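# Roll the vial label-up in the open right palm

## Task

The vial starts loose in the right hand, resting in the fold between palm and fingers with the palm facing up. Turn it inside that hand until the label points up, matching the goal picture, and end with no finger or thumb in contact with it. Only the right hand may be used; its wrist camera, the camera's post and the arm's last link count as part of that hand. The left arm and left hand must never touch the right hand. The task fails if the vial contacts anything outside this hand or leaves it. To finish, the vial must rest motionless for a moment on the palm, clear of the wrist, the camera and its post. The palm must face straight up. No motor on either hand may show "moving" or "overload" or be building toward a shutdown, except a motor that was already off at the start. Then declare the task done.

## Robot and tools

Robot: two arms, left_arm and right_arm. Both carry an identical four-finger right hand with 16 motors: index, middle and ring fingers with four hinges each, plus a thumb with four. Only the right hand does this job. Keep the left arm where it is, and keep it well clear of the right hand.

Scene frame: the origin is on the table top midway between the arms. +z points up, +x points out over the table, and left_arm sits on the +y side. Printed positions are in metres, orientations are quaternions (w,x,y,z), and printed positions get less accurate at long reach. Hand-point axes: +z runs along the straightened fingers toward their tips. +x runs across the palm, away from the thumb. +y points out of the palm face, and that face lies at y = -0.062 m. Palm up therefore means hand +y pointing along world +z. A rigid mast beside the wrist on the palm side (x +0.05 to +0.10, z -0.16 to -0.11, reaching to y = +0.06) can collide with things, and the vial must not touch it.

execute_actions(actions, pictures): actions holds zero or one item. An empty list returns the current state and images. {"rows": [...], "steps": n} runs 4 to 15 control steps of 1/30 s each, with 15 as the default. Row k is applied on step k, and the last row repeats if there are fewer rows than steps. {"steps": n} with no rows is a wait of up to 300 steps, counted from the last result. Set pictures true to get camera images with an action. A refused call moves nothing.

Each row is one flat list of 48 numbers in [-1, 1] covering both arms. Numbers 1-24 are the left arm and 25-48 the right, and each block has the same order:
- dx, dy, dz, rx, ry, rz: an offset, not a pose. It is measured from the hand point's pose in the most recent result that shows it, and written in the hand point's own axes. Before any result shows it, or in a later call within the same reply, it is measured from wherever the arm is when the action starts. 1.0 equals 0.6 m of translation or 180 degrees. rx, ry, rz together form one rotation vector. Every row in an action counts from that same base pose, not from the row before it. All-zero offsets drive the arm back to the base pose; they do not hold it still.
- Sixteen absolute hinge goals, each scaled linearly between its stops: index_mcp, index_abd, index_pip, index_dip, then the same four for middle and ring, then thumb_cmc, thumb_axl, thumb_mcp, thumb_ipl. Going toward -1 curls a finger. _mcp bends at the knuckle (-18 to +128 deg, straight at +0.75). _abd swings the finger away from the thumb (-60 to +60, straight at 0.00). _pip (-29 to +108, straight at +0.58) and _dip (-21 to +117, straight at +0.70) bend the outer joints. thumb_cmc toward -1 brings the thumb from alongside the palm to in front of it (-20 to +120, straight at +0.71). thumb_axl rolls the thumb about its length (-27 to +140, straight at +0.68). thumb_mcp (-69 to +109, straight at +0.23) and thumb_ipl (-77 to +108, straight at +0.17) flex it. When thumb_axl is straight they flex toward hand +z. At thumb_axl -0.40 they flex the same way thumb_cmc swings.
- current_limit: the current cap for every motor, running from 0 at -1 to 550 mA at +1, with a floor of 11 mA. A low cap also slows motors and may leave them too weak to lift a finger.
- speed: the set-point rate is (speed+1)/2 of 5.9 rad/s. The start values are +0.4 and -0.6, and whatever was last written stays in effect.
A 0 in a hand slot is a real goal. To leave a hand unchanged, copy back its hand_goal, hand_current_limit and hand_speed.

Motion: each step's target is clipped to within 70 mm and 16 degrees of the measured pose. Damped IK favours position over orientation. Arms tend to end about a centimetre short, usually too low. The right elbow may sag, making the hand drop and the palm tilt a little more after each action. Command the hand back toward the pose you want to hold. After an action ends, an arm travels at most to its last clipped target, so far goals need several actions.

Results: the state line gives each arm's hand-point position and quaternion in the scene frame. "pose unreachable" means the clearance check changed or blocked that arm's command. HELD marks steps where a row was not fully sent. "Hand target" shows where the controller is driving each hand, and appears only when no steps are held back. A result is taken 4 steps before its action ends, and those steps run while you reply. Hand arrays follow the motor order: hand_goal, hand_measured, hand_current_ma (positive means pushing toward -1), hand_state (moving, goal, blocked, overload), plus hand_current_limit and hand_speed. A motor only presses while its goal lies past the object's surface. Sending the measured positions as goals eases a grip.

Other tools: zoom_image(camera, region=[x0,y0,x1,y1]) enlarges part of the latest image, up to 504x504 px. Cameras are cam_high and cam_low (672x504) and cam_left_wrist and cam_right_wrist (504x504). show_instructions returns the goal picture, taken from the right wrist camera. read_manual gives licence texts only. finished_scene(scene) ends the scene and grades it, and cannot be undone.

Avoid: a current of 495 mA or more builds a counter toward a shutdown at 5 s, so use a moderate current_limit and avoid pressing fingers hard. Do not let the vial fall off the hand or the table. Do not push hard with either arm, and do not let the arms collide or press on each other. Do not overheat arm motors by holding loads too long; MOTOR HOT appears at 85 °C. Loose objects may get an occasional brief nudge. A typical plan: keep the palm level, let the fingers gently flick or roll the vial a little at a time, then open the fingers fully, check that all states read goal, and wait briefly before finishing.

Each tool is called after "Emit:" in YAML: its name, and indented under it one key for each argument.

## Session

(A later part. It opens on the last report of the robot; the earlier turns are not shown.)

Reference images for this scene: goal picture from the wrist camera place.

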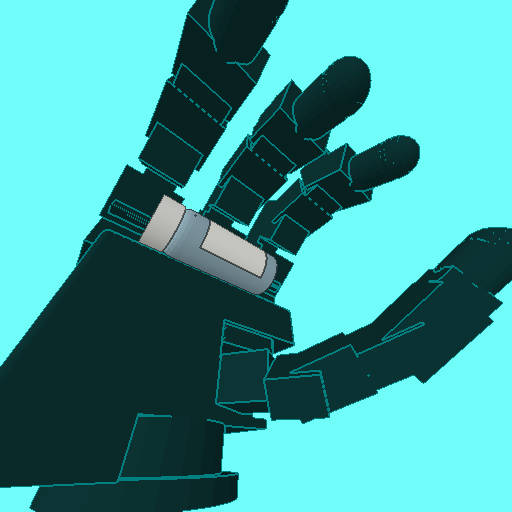

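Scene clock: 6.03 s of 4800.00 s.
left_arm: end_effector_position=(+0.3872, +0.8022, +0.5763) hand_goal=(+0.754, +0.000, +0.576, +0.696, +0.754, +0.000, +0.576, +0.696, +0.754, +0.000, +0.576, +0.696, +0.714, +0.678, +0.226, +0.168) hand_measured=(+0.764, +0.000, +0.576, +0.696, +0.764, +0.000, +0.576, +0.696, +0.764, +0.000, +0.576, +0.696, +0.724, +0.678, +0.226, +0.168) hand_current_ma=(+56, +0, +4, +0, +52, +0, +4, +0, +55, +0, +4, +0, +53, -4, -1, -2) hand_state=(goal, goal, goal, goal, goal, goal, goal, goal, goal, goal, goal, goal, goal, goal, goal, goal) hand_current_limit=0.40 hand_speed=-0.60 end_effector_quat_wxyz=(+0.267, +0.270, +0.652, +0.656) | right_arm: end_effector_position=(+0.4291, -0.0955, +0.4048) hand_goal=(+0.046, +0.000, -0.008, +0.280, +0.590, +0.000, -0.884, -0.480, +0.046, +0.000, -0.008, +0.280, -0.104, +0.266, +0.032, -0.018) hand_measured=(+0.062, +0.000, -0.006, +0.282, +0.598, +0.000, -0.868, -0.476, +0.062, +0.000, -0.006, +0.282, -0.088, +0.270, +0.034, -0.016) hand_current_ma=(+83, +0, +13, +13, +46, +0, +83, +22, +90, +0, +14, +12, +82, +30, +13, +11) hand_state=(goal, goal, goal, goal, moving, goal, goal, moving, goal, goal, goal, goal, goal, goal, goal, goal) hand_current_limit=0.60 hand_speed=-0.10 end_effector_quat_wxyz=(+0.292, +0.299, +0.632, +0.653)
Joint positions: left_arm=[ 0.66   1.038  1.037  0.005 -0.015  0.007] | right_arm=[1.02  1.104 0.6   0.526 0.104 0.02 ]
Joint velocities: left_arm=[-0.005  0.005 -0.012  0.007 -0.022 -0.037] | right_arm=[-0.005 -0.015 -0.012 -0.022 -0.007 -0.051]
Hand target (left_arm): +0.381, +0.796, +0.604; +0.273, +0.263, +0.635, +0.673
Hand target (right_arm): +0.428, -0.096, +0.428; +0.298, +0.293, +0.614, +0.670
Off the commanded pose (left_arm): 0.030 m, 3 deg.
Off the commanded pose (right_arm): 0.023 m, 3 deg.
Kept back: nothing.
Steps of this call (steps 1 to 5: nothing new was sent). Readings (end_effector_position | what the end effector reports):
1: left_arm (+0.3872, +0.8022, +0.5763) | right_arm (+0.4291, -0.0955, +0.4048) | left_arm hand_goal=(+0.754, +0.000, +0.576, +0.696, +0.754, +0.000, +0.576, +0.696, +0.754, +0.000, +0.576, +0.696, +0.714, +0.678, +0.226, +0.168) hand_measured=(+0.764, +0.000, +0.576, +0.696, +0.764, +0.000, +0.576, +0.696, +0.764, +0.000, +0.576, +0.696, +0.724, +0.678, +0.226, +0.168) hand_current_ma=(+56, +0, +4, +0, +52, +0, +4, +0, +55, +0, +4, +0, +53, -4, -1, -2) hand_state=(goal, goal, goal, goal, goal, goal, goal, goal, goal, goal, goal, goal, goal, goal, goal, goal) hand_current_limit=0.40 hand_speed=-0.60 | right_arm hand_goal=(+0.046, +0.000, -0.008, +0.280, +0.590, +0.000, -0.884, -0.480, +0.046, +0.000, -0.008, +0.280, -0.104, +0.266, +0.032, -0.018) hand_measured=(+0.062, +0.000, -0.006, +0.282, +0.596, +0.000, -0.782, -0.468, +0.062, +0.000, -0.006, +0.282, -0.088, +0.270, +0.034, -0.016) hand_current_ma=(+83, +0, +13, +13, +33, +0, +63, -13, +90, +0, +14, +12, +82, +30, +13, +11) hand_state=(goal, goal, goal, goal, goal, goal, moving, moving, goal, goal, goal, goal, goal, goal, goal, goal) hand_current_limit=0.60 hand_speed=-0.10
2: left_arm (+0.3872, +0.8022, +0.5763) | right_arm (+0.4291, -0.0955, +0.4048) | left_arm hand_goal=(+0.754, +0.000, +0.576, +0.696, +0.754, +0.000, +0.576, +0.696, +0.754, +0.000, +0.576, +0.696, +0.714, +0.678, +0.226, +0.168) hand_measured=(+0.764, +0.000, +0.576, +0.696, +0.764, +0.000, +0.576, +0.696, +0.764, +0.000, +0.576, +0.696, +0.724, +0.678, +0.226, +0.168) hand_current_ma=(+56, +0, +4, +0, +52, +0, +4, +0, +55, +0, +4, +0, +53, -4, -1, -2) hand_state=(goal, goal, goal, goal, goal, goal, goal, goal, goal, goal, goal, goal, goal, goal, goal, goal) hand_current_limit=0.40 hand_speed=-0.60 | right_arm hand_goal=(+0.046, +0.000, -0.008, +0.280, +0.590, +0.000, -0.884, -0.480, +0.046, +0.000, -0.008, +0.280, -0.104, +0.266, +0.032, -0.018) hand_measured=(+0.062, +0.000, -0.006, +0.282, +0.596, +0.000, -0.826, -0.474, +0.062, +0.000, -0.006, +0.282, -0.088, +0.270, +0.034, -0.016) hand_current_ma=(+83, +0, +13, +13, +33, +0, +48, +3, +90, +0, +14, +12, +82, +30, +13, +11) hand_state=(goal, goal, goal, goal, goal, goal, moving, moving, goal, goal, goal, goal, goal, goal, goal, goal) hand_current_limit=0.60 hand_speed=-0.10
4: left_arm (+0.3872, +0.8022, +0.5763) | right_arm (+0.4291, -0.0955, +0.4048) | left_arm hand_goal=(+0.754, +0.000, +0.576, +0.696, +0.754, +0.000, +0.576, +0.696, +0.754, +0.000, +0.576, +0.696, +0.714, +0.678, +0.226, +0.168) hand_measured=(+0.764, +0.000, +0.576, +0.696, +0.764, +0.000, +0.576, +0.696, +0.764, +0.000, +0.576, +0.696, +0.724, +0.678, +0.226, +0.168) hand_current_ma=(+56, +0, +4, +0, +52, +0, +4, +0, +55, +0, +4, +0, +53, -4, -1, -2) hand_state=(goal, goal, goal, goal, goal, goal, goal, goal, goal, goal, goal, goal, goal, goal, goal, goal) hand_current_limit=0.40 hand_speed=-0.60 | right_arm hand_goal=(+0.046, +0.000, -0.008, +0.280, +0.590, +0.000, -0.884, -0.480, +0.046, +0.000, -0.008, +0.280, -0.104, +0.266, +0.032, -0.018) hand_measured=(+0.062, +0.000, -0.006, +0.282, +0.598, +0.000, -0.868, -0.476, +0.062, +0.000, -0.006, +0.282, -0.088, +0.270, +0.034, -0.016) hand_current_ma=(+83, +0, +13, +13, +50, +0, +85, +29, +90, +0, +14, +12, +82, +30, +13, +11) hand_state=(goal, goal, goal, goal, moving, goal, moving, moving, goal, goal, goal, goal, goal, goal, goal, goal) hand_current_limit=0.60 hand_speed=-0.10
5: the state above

Emit:
execute_actions:
  actions:
    - {"rows": [[0,0.0478,-0.0121,-0.0166,0,0,0.754,0,0.576,0.696,0.754,0,0.576,0.696,0.754,0,0.576,0.696,0.714,0.678,0.226,0.168,0.4,-0.6,0.0016,0.0386,0.0007,-0.0171,0.0003,0.0012,0.046,0,-0.008,0.28,0.596,0,-0.884,-0.488,0.046,0,-0.008,0.28,-0.104,0.266,0.032,-0.018,0.6,-0.1],[0,0.0478,-0.0121,-0.0166,0,0,0.754,0,0.576,0.696,0.754,0,0.576,0.696,0.754,0,0.576,0.696,0.714,0.678,0.226,0.168,0.4,-0.6,0.0016,0.0386,0.0007,-0.0171,0.0003,0.0012,0.046,0,-0.008,0.28,0.602,0,-0.884,-0.5,0.046,0,-0.008,0.28,-0.104,0.266,0.032,-0.018,0.6,-0.1],[0,0.0478,-0.0121,-0.0166,0,0,0.754,0,0.576,0.696,0.754,0,0.576,0.696,0.754,0,0.576,0.696,0.714,0.678,0.226,0.168,0.4,-0.6,0.0016,0.0386,0.0007,-0.0171,0.0003,0.0012,0.046,0,-0.008,0.28,0.61,0,-0.885,-0.517,0.046,0,-0.008,0.28,-0.104,0.266,0.032,-0.018,0.6,-0.1],[0,0.0478,-0.0121,-0.0166,0,0,0.754,0,0.576,0.696,0.754,0,0.576,0.696,0.754,0,0.576,0.696,0.714,0.678,0.226,0.168,0.4,-0.6,0.0016,0.0386,0.0007,-0.0171,0.0003,0.0012,0.046,0,-0.008,0.28,0.618,0,-0.886,-0.533,0.046,0,-0.008,0.28,-0.104,0.266,0.032,-0.018,0.6,-0.1],[0,0.0478,-0.0121,-0.0166,0,0,0.754,0,0.576,0.696,0.754,0,0.576,0.696,0.754,0,0.576,0.696,0.714,0.678,0.226,0.168,0.4,-0.6,0.0016,0.0386,0.0007,-0.0171,0.0003,0.0012,0.046,0,-0.008,0.28,0.626,0,-0.887,-0.548,0.046,0,-0.008,0.28,-0.104,0.266,0.032,-0.018,0.6,-0.1],[0,0.0478,-0.0121,-0.0166,0,0,0.754,0,0.576,0.696,0.754,0,0.576,0.696,0.754,0,0.576,0.696,0.714,0.678,0.226,0.168,0.4,-0.6,0.0016,0.0386,0.0007,-0.0171,0.0003,0.0012,0.046,0,-0.008,0.28,0.633,0,-0.888,-0.565,0.046,0,-0.008,0.28,-0.104,0.266,0.032,-0.018,0.6,-0.1],[0,0.0478,-0.0121,-0.0166,0,0,0.754,0,0.576,0.696,0.754,0,0.576,0.696,0.754,0,0.576,0.696,0.714,0.678,0.226,0.168,0.4,-0.6,0.0016,0.0386,0.0007,-0.0171,0.0003,0.0012,0.046,0,-0.008,0.28,0.64,0,-0.889,-0.581,0.046,0,-0.008,0.28,-0.104,0.266,0.032,-0.018,0.6,-0.1],[0,0.0478,-0.0121,-0.0166,0,0,0.754,0,0.576,0.696,0.754,0,0.576,0.696,0.754,0,0.576,0.696,0.714,0.678,0.226,0.168,0.4,-0.6,0.0016,0.0386,0.0007,-0.0171,0.0003,0.0012,0.046,0,-0.008,0.28,0.646,0,-0.89,-0.598,0.046,0,-0.008,0.28,-0.104,0.266,0.032,-0.018,0.6,-0.1],[0,0.0478,-0.0121,-0.0166,0,0,0.754,0,0.576,0.696,0.754,0,0.576,0.696,0.754,0,0.576,0.696,0.714,0.678,0.226,0.168,0.4,-0.6,0.0016,0.0386,0.0007,-0.0171,0.0003,0.0012,0.046,0,-0.008,0.28,0.651,0,-0.891,-0.617,0.046,0,-0.008,0.28,-0.104,0.266,0.032,-0.018,0.6,-0.1],[0,0.0478,-0.0121,-0.0166,0,0,0.754,0,0.576,0.696,0.754,0,0.576,0.696,0.754,0,0.576,0.696,0.714,0.678,0.226,0.168,0.4,-0.6,0.0016,0.0386,0.0007,-0.0171,0.0003,0.0012,0.046,0,-0.008,0.28,0.656,0,-0.892,-0.636,0.046,0,-0.008,0.28,-0.104,0.266,0.032,-0.018,0.6,-0.1],[0,0.0478,-0.0121,-0.0166,0,0,0.754,0,0.576,0.696,0.754,0,0.576,0.696,0.754,0,0.576,0.696,0.714,0.678,0.226,0.168,0.4,-0.6,0.0016,0.0386,0.0007,-0.0171,0.0003,0.0012,0.046,0,-0.008,0.28,0.66,0,-0.894,-0.655,0.046,0,-0.008,0.28,-0.104,0.266,0.032,-0.018,0.6,-0.1],[0,0.0478,-0.0121,-0.0166,0,0,0.754,0,0.576,0.696,0.754,0,0.576,0.696,0.754,0,0.576,0.696,0.714,0.678,0.226,0.168,0.4,-0.6,0.0016,0.0386,0.0007,-0.0171,0.0003,0.0012,0.046,0,-0.008,0.28,0.663,0,-0.897,-0.672,0.046,0,-0.008,0.28,-0.104,0.266,0.032,-0.018,0.6,-0.1],[0,0.0478,-0.0121,-0.0166,0,0,0.754,0,0.576,0.696,0.754,0,0.576,0.696,0.754,0,0.576,0.696,0.714,0.678,0.226,0.168,0.4,-0.6,0.0016,0.0386,0.0007,-0.0171,0.0003,0.0012,0.046,0,-0.008,0.28,0.665,0,-0.9,-0.688,0.046,0,-0.008,0.28,-0.104,0.266,0.032,-0.018,0.6,-0.1],[0,0.0478,-0.0121,-0.0166,0,0,0.754,0,0.576,0.696,0.754,0,0.576,0.696,0.754,0,0.576,0.696,0.714,0.678,0.226,0.168,0.4,-0.6,0.0016,0.0386,0.0007,-0.0171,0.0003,0.0012,0.046,0,-0.008,0.28,0.667,0,-0.903,-0.702,0.046,0,-0.008,0.28,-0.104,0.266,0.032,-0.018,0.6,-0.1]], "steps": 15}
  pictures: false

Emit:
execute_actions:
  actions:
    - {"steps": 7}
  pictures: true

Scene clock: 7.50 s of 4800.00 s.
left_arm: end_effector_position=(+0.3872, +0.8022, +0.5763) hand_goal=(+0.754, +0.000, +0.576, +0.696, +0.754, +0.000, +0.576, +0.696, +0.754, +0.000, +0.576, +0.696, +0.714, +0.678, +0.226, +0.168) hand_measured=(+0.764, +0.000, +0.576, +0.696, +0.764, +0.000, +0.576, +0.696, +0.764, +0.000, +0.576, +0.696, +0.724, +0.678, +0.226, +0.168) hand_current_ma=(+56, +0, +4, +0, +52, +0, +4, +0, +55, +0, +4, +0, +53, -4, -1, -2) hand_state=(goal, goal, goal, goal, goal, goal, goal, goal, goal, goal, goal, goal, goal, goal, goal, goal) hand_current_limit=0.40 hand_speed=-0.60 end_effector_quat_wxyz=(+0.267, +0.270, +0.652, +0.656) | right_arm: end_effector_position=(+0.4291, -0.0955, +0.4048) hand_goal=(+0.046, +0.000, -0.008, +0.280, +0.660, +0.000, -0.894, -0.654, +0.046, +0.000, -0.008, +0.280, -0.104, +0.266, +0.032, -0.018) hand_measured=(+0.062, +0.000, -0.006, +0.282, +0.658, +0.000, -0.870, -0.592, +0.062, +0.000, -0.006, +0.282, -0.088, +0.270, +0.034, -0.016) hand_current_ma=(+83, +0, +13, +13, +41, +0, +112, +106, +90, +0, +14, +12, +82, +30, +13, +11) hand_state=(goal, goal, goal, goal, moving, goal, moving, moving, goal, goal, goal, goal, goal, goal, goal, goal) hand_current_limit=0.60 hand_speed=-0.10 end_effector_quat_wxyz=(+0.292, +0.299, +0.632, +0.653)
Joint positions: left_arm=[ 0.66   1.038  1.037  0.005 -0.015  0.007] | right_arm=[1.02  1.104 0.6   0.526 0.104 0.02 ]
Joint velocities: left_arm=[ 0.005 -0.005 -0.007  0.017 -0.022  0.051] | right_arm=[-0.015 -0.015 -0.007  0.007 -0.051 -0.007]
Steps of this call (steps 1 to 33: nothing new was sent; steps 34 to 44: the first 11 steps of this action). Readings (end_effector_position | what the end effector reports):
34: left_arm (+0.3872, +0.8022, +0.5763) | right_arm (+0.4291, -0.0955, +0.4048) | left_arm hand_goal=(+0.754, +0.000, +0.576, +0.696, +0.754, +0.000, +0.576, +0.696, +0.754, +0.000, +0.576, +0.696, +0.714, +0.678, +0.226, +0.168) hand_measured=(+0.764, +0.000, +0.576, +0.696, +0.764, +0.000, +0.576, +0.696, +0.764, +0.000, +0.576, +0.696, +0.724, +0.678, +0.226, +0.168) hand_current_ma=(+56, +0, +4, +0, +52, +0, +4, +0, +55, +0, +4, +0, +53, -4, -1, -2) hand_state=(goal, goal, goal, goal, goal, goal, goal, goal, goal, goal, goal, goal, goal, goal, goal, goal) hand_current_limit=0.40 hand_speed=-0.60 | right_arm hand_goal=(+0.046, +0.000, -0.008, +0.280, +0.596, +0.000, -0.884, -0.488, +0.046, +0.000, -0.008, +0.280, -0.104, +0.266, +0.032, -0.018) hand_measured=(+0.062, +0.000, -0.006, +0.282, +0.598, +0.000, -0.868, -0.476, +0.062, +0.000, -0.006, +0.282, -0.088, +0.270, +0.034, -0.016) hand_current_ma=(+83, +0, +13, +13, +44, +0, +83, +22, +90, +0, +14, +12, +82, +30, +13, +11) hand_state=(goal, goal, goal, goal, moving, goal, goal, moving, goal, goal, goal, goal, goal, goal, goal, goal) hand_current_limit=0.60 hand_speed=-0.10
35: left_arm (+0.3872, +0.8022, +0.5763) | right_arm (+0.4291, -0.0955, +0.4048) | left_arm hand_goal=(+0.754, +0.000, +0.576, +0.696, +0.754, +0.000, +0.576, +0.696, +0.754, +0.000, +0.576, +0.696, +0.714, +0.678, +0.226, +0.168) hand_measured=(+0.764, +0.000, +0.576, +0.696, +0.764, +0.000, +0.576, +0.696, +0.764, +0.000, +0.576, +0.696, +0.724, +0.678, +0.226, +0.168) hand_current_ma=(+56, +0, +4, +0, +52, +0, +4, +0, +55, +0, +4, +0, +53, -4, -1, -2) hand_state=(goal, goal, goal, goal, goal, goal, goal, goal, goal, goal, goal, goal, goal, goal, goal, goal) hand_current_limit=0.40 hand_speed=-0.60 | right_arm hand_goal=(+0.046, +0.000, -0.008, +0.280, +0.602, +0.000, -0.884, -0.500, +0.046, +0.000, -0.008, +0.280, -0.104, +0.266, +0.032, -0.018) hand_measured=(+0.062, +0.000, -0.006, +0.282, +0.598, +0.000, -0.868, -0.476, +0.062, +0.000, -0.006, +0.282, -0.088, +0.270, +0.034, -0.016) hand_current_ma=(+83, +0, +13, +13, +27, +0, +83, +66, +90, +0, +14, +12, +82, +30, +13, +11) hand_state=(goal, goal, goal, goal, moving, goal, goal, moving, goal, goal, goal, goal, goal, goal, goal, goal) hand_current_limit=0.60 hand_speed=-0.10
37: left_arm (+0.3872, +0.8022, +0.5763) | right_arm (+0.4291, -0.0955, +0.4048) | left_arm hand_goal=(+0.754, +0.000, +0.576, +0.696, +0.754, +0.000, +0.576, +0.696, +0.754, +0.000, +0.576, +0.696, +0.714, +0.678, +0.226, +0.168) hand_measured=(+0.764, +0.000, +0.576, +0.696, +0.764, +0.000, +0.576, +0.696, +0.764, +0.000, +0.576, +0.696, +0.724, +0.678, +0.226, +0.168) hand_current_ma=(+56, +0, +4, +0, +52, +0, +4, +0, +55, +0, +4, +0, +53, -4, -1, -2) hand_state=(goal, goal, goal, goal, goal, goal, goal, goal, goal, goal, goal, goal, goal, goal, goal, goal) hand_current_limit=0.40 hand_speed=-0.60 | right_arm hand_goal=(+0.046, +0.000, -0.008, +0.280, +0.618, +0.000, -0.886, -0.532, +0.046, +0.000, -0.008, +0.280, -0.104, +0.266, +0.032, -0.018) hand_measured=(+0.062, +0.000, -0.006, +0.282, +0.606, +0.000, -0.868, -0.484, +0.062, +0.000, -0.006, +0.282, -0.088, +0.270, +0.034, -0.016) hand_current_ma=(+83, +0, +13, +13, +22, +0, +81, +102, +90, +0, +14, +12, +82, +30, +13, +11) hand_state=(goal, goal, goal, goal, moving, goal, moving, moving, goal, goal, goal, goal, goal, goal, goal, goal) hand_current_limit=0.60 hand_speed=-0.10
41: left_arm (+0.3872, +0.8022, +0.5763) | right_arm (+0.4291, -0.0955, +0.4048) | left_arm hand_goal=(+0.754, +0.000, +0.576, +0.696, +0.754, +0.000, +0.576, +0.696, +0.754, +0.000, +0.576, +0.696, +0.714, +0.678, +0.226, +0.168) hand_measured=(+0.764, +0.000, +0.576, +0.696, +0.764, +0.000, +0.576, +0.696, +0.764, +0.000, +0.576, +0.696, +0.724, +0.678, +0.226, +0.168) hand_current_ma=(+56, +0, +4, +0, +52, +0, +4, +0, +55, +0, +4, +0, +53, -4, -1, -2) hand_state=(goal, goal, goal, goal, goal, goal, goal, goal, goal, goal, goal, goal, goal, goal, goal, goal) hand_current_limit=0.40 hand_speed=-0.60 | right_arm hand_goal=(+0.046, +0.000, -0.008, +0.280, +0.646, +0.000, -0.890, -0.598, +0.046, +0.000, -0.008, +0.280, -0.104, +0.266, +0.032, -0.018) hand_measured=(+0.062, +0.000, -0.006, +0.282, +0.638, +0.000, -0.868, -0.540, +0.062, +0.000, -0.006, +0.282, -0.088, +0.270, +0.034, -0.016) hand_current_ma=(+83, +0, +13, +13, +36, +0, +101, +101, +90, +0, +14, +12, +82, +30, +13, +11) hand_state=(goal, goal, goal, goal, moving, goal, moving, moving, goal, goal, goal, goal, goal, goal, goal, goal) hand_current_limit=0.60 hand_speed=-0.10
44: the state above

Scene clock: 7.73 s of 4800.00 s.
left_arm: end_effector_position=(+0.3872, +0.8022, +0.5763) hand_goal=(+0.754, +0.000, +0.576, +0.696, +0.754, +0.000, +0.576, +0.696, +0.754, +0.000, +0.576, +0.696, +0.714, +0.678, +0.226, +0.168) hand_measured=(+0.764, +0.000, +0.576, +0.696, +0.764, +0.000, +0.576, +0.696, +0.764, +0.000, +0.576, +0.696, +0.724, +0.678, +0.226, +0.168) hand_current_ma=(+56, +0, +4, +0, +52, +0, +4, +0, +55, +0, +4, +0, +53, -4, -1, -2) hand_state=(goal, goal, goal, goal, goal, goal, goal, goal, goal, goal, goal, goal, goal, goal, goal, goal) hand_current_limit=0.40 hand_speed=-0.60 end_effector_quat_wxyz=(+0.267, +0.270, +0.652, +0.656) | right_arm: end_effector_position=(+0.4291, -0.0955, +0.4048) hand_goal=(+0.046, +0.000, -0.008, +0.280, +0.668, +0.000, -0.902, -0.702, +0.046, +0.000, -0.008, +0.280, -0.104, +0.266, +0.032, -0.018) hand_measured=(+0.062, +0.000, -0.006, +0.282, +0.676, +0.000, -0.884, -0.692, +0.062, +0.000, -0.006, +0.282, -0.088, +0.270, +0.034, -0.016) hand_current_ma=(+82, +0, +13, +13, +45, +0, +91, +47, +90, +0, +14, +12, +82, +30, +13, +11) hand_state=(goal, goal, goal, goal, goal, goal, goal, moving, goal, goal, goal, goal, goal, goal, goal, goal) hand_current_limit=0.60 hand_speed=-0.10 end_effector_quat_wxyz=(+0.292, +0.299, +0.632, +0.653)
Joint positions: left_arm=[ 0.66   1.038  1.037  0.005 -0.015  0.007] | right_arm=[1.02  1.104 0.6   0.526 0.104 0.02 ]
Joint velocities: left_arm=[-0.005 -0.005 -0.017  0.002  0.007  0.022] | right_arm=[-0.005 -0.005  0.022 -0.002 -0.095 -0.066]
Hand target (left_arm): +0.381, +0.796, +0.604; +0.273, +0.263, +0.635, +0.673
Hand target (right_arm): +0.428, -0.096, +0.428; +0.298, +0.293, +0.614, +0.670
Off the commanded pose (left_arm): 0.030 m, 3 deg.
Off the commanded pose (right_arm): 0.023 m, 3 deg.
Kept back: nothing.
Steps of this call (steps 1 to 4: the last 4 steps of your previous action; steps 5 to 7: nothing new was sent). Readings (end_effector_position | what the end effector reports):
1: left_arm (+0.3872, +0.8022, +0.5763) | right_arm (+0.4291, -0.0955, +0.4048) | left_arm hand_goal=(+0.754, +0.000, +0.576, +0.696, +0.754, +0.000, +0.576, +0.696, +0.754, +0.000, +0.576, +0.696, +0.714, +0.678, +0.226, +0.168) hand_measured=(+0.764, +0.000, +0.576, +0.696, +0.764, +0.000, +0.576, +0.696, +0.764, +0.000, +0.576, +0.696, +0.724, +0.678, +0.226, +0.168) hand_current_ma=(+56, +0, +4, +0, +52, +0, +4, +0, +55, +0, +4, +0, +53, -4, -1, -2) hand_state=(goal, goal, goal, goal, goal, goal, goal, goal, goal, goal, goal, goal, goal, goal, goal, goal) hand_current_limit=0.40 hand_speed=-0.60 | right_arm hand_goal=(+0.046, +0.000, -0.008, +0.280, +0.664, +0.000, -0.896, -0.672, +0.046, +0.000, -0.008, +0.280, -0.104, +0.266, +0.032, -0.018) hand_measured=(+0.062, +0.000, -0.006, +0.282, +0.662, +0.000, -0.870, -0.612, +0.062, +0.000, -0.006, +0.282, -0.088, +0.270, +0.034, -0.016) hand_current_ma=(+83, +0, +13, +13, +41, +0, +119, +101, +90, +0, +14, +12, +82, +30, +13, +11) hand_state=(goal, goal, goal, goal, moving, goal, moving, moving, goal, goal, goal, goal, goal, goal, goal, goal) hand_current_limit=0.60 hand_speed=-0.10
2: left_arm (+0.3872, +0.8022, +0.5763) | right_arm (+0.4291, -0.0955, +0.4048) | left_arm hand_goal=(+0.754, +0.000, +0.576, +0.696, +0.754, +0.000, +0.576, +0.696, +0.754, +0.000, +0.576, +0.696, +0.714, +0.678, +0.226, +0.168) hand_measured=(+0.764, +0.000, +0.576, +0.696, +0.764, +0.000, +0.576, +0.696, +0.764, +0.000, +0.576, +0.696, +0.724, +0.678, +0.226, +0.168) hand_current_ma=(+56, +0, +4, +0, +52, +0, +4, +0, +55, +0, +4, +0, +53, -4, -1, -2) hand_state=(goal, goal, goal, goal, goal, goal, goal, goal, goal, goal, goal, goal, goal, goal, goal, goal) hand_current_limit=0.40 hand_speed=-0.60 | right_arm hand_goal=(+0.046, +0.000, -0.008, +0.280, +0.666, +0.000, -0.900, -0.688, +0.046, +0.000, -0.008, +0.280, -0.104, +0.266, +0.032, -0.018) hand_measured=(+0.062, +0.000, -0.006, +0.282, +0.666, +0.000, -0.872, -0.630, +0.062, +0.000, -0.006, +0.282, -0.088, +0.270, +0.034, -0.016) hand_current_ma=(+83, +0, +13, +13, +41, +0, +116, +97, +90, +0, +14, +12, +82, +30, +13, +11) hand_state=(goal, goal, goal, goal, moving, goal, moving, moving, goal, goal, goal, goal, goal, goal, goal, goal) hand_current_limit=0.60 hand_speed=-0.10
4: left_arm (+0.3872, +0.8022, +0.5763) | right_arm (+0.4291, -0.0955, +0.4048) | left_arm hand_goal=(+0.754, +0.000, +0.576, +0.696, +0.754, +0.000, +0.576, +0.696, +0.754, +0.000, +0.576, +0.696, +0.714, +0.678, +0.226, +0.168) hand_measured=(+0.764, +0.000, +0.576, +0.696, +0.764, +0.000, +0.576, +0.696, +0.764, +0.000, +0.576, +0.696, +0.724, +0.678, +0.226, +0.168) hand_current_ma=(+56, +0, +4, +0, +52, +0, +4, +0, +55, +0, +4, +0, +53, -4, -1, -2) hand_state=(goal, goal, goal, goal, goal, goal, goal, goal, goal, goal, goal, goal, goal, goal, goal, goal) hand_current_limit=0.40 hand_speed=-0.60 | right_arm hand_goal=(+0.046, +0.000, -0.008, +0.280, +0.668, +0.000, -0.902, -0.702, +0.046, +0.000, -0.008, +0.280, -0.104, +0.266, +0.032, -0.018) hand_measured=(+0.062, +0.000, -0.006, +0.282, +0.674, +0.000, -0.878, -0.668, +0.062, +0.000, -0.006, +0.282, -0.088, +0.270, +0.034, -0.016) hand_current_ma=(+83, +0, +13, +13, +45, +0, +105, +75, +90, +0, +14, +12, +82, +30, +13, +11) hand_state=(goal, goal, goal, goal, moving, goal, moving, moving, goal, goal, goal, goal, goal, goal, goal, goal) hand_current_limit=0.60 hand_speed=-0.10
7: the state above
camera_calibration (this result's frames):
cam_left_wrist: T_world_to_cam=[[0.52159, -0.56124, 0.642615, -0.0920017], [-0.223378, -0.816743, -0.532008, 0.994181], [0.823436, 0.133944, -0.551374, 0.012814], [0, 0, 0, 1]] pos_world=[0.259514, 0.758639, 0.5951]
cam_right_wrist: T_world_to_cam=[[0.451625, -0.666618, 0.593005, -0.469052], [-0.317551, -0.741225, -0.591394, 0.256611], [0.833784, 0.0787792, -0.546441, -0.00894971], [0, 0, 0, 1]] pos_world=[0.300785, -0.121767, 0.425019]

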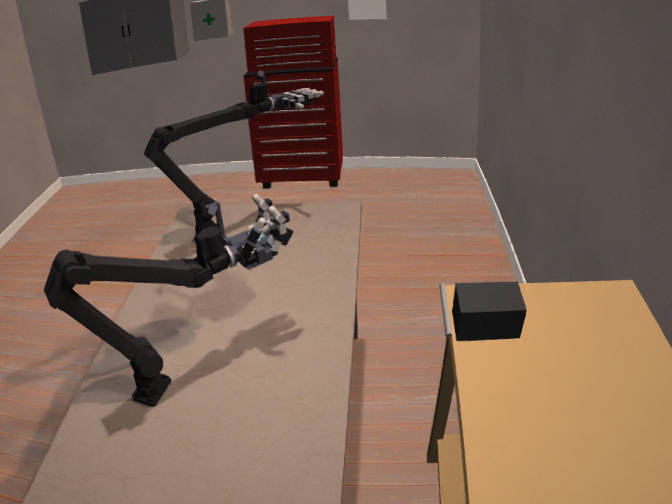

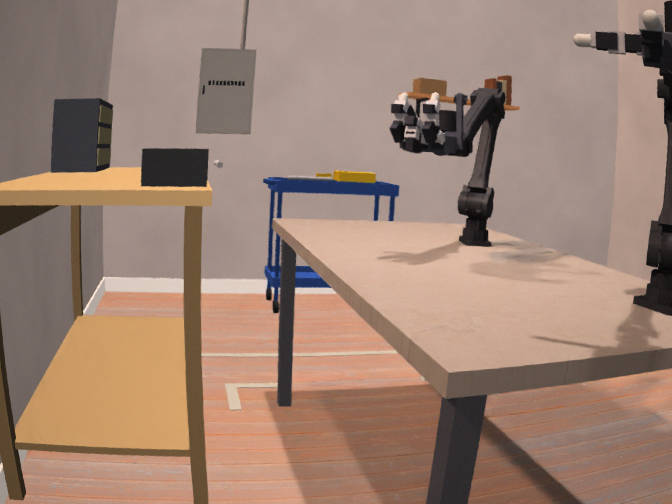

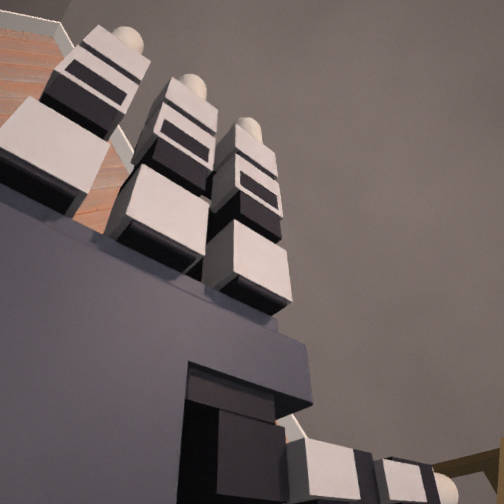

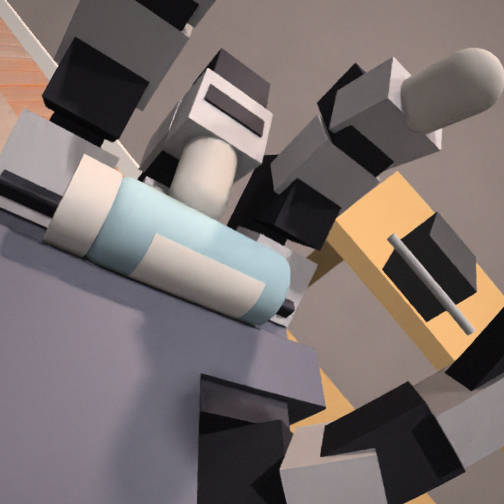

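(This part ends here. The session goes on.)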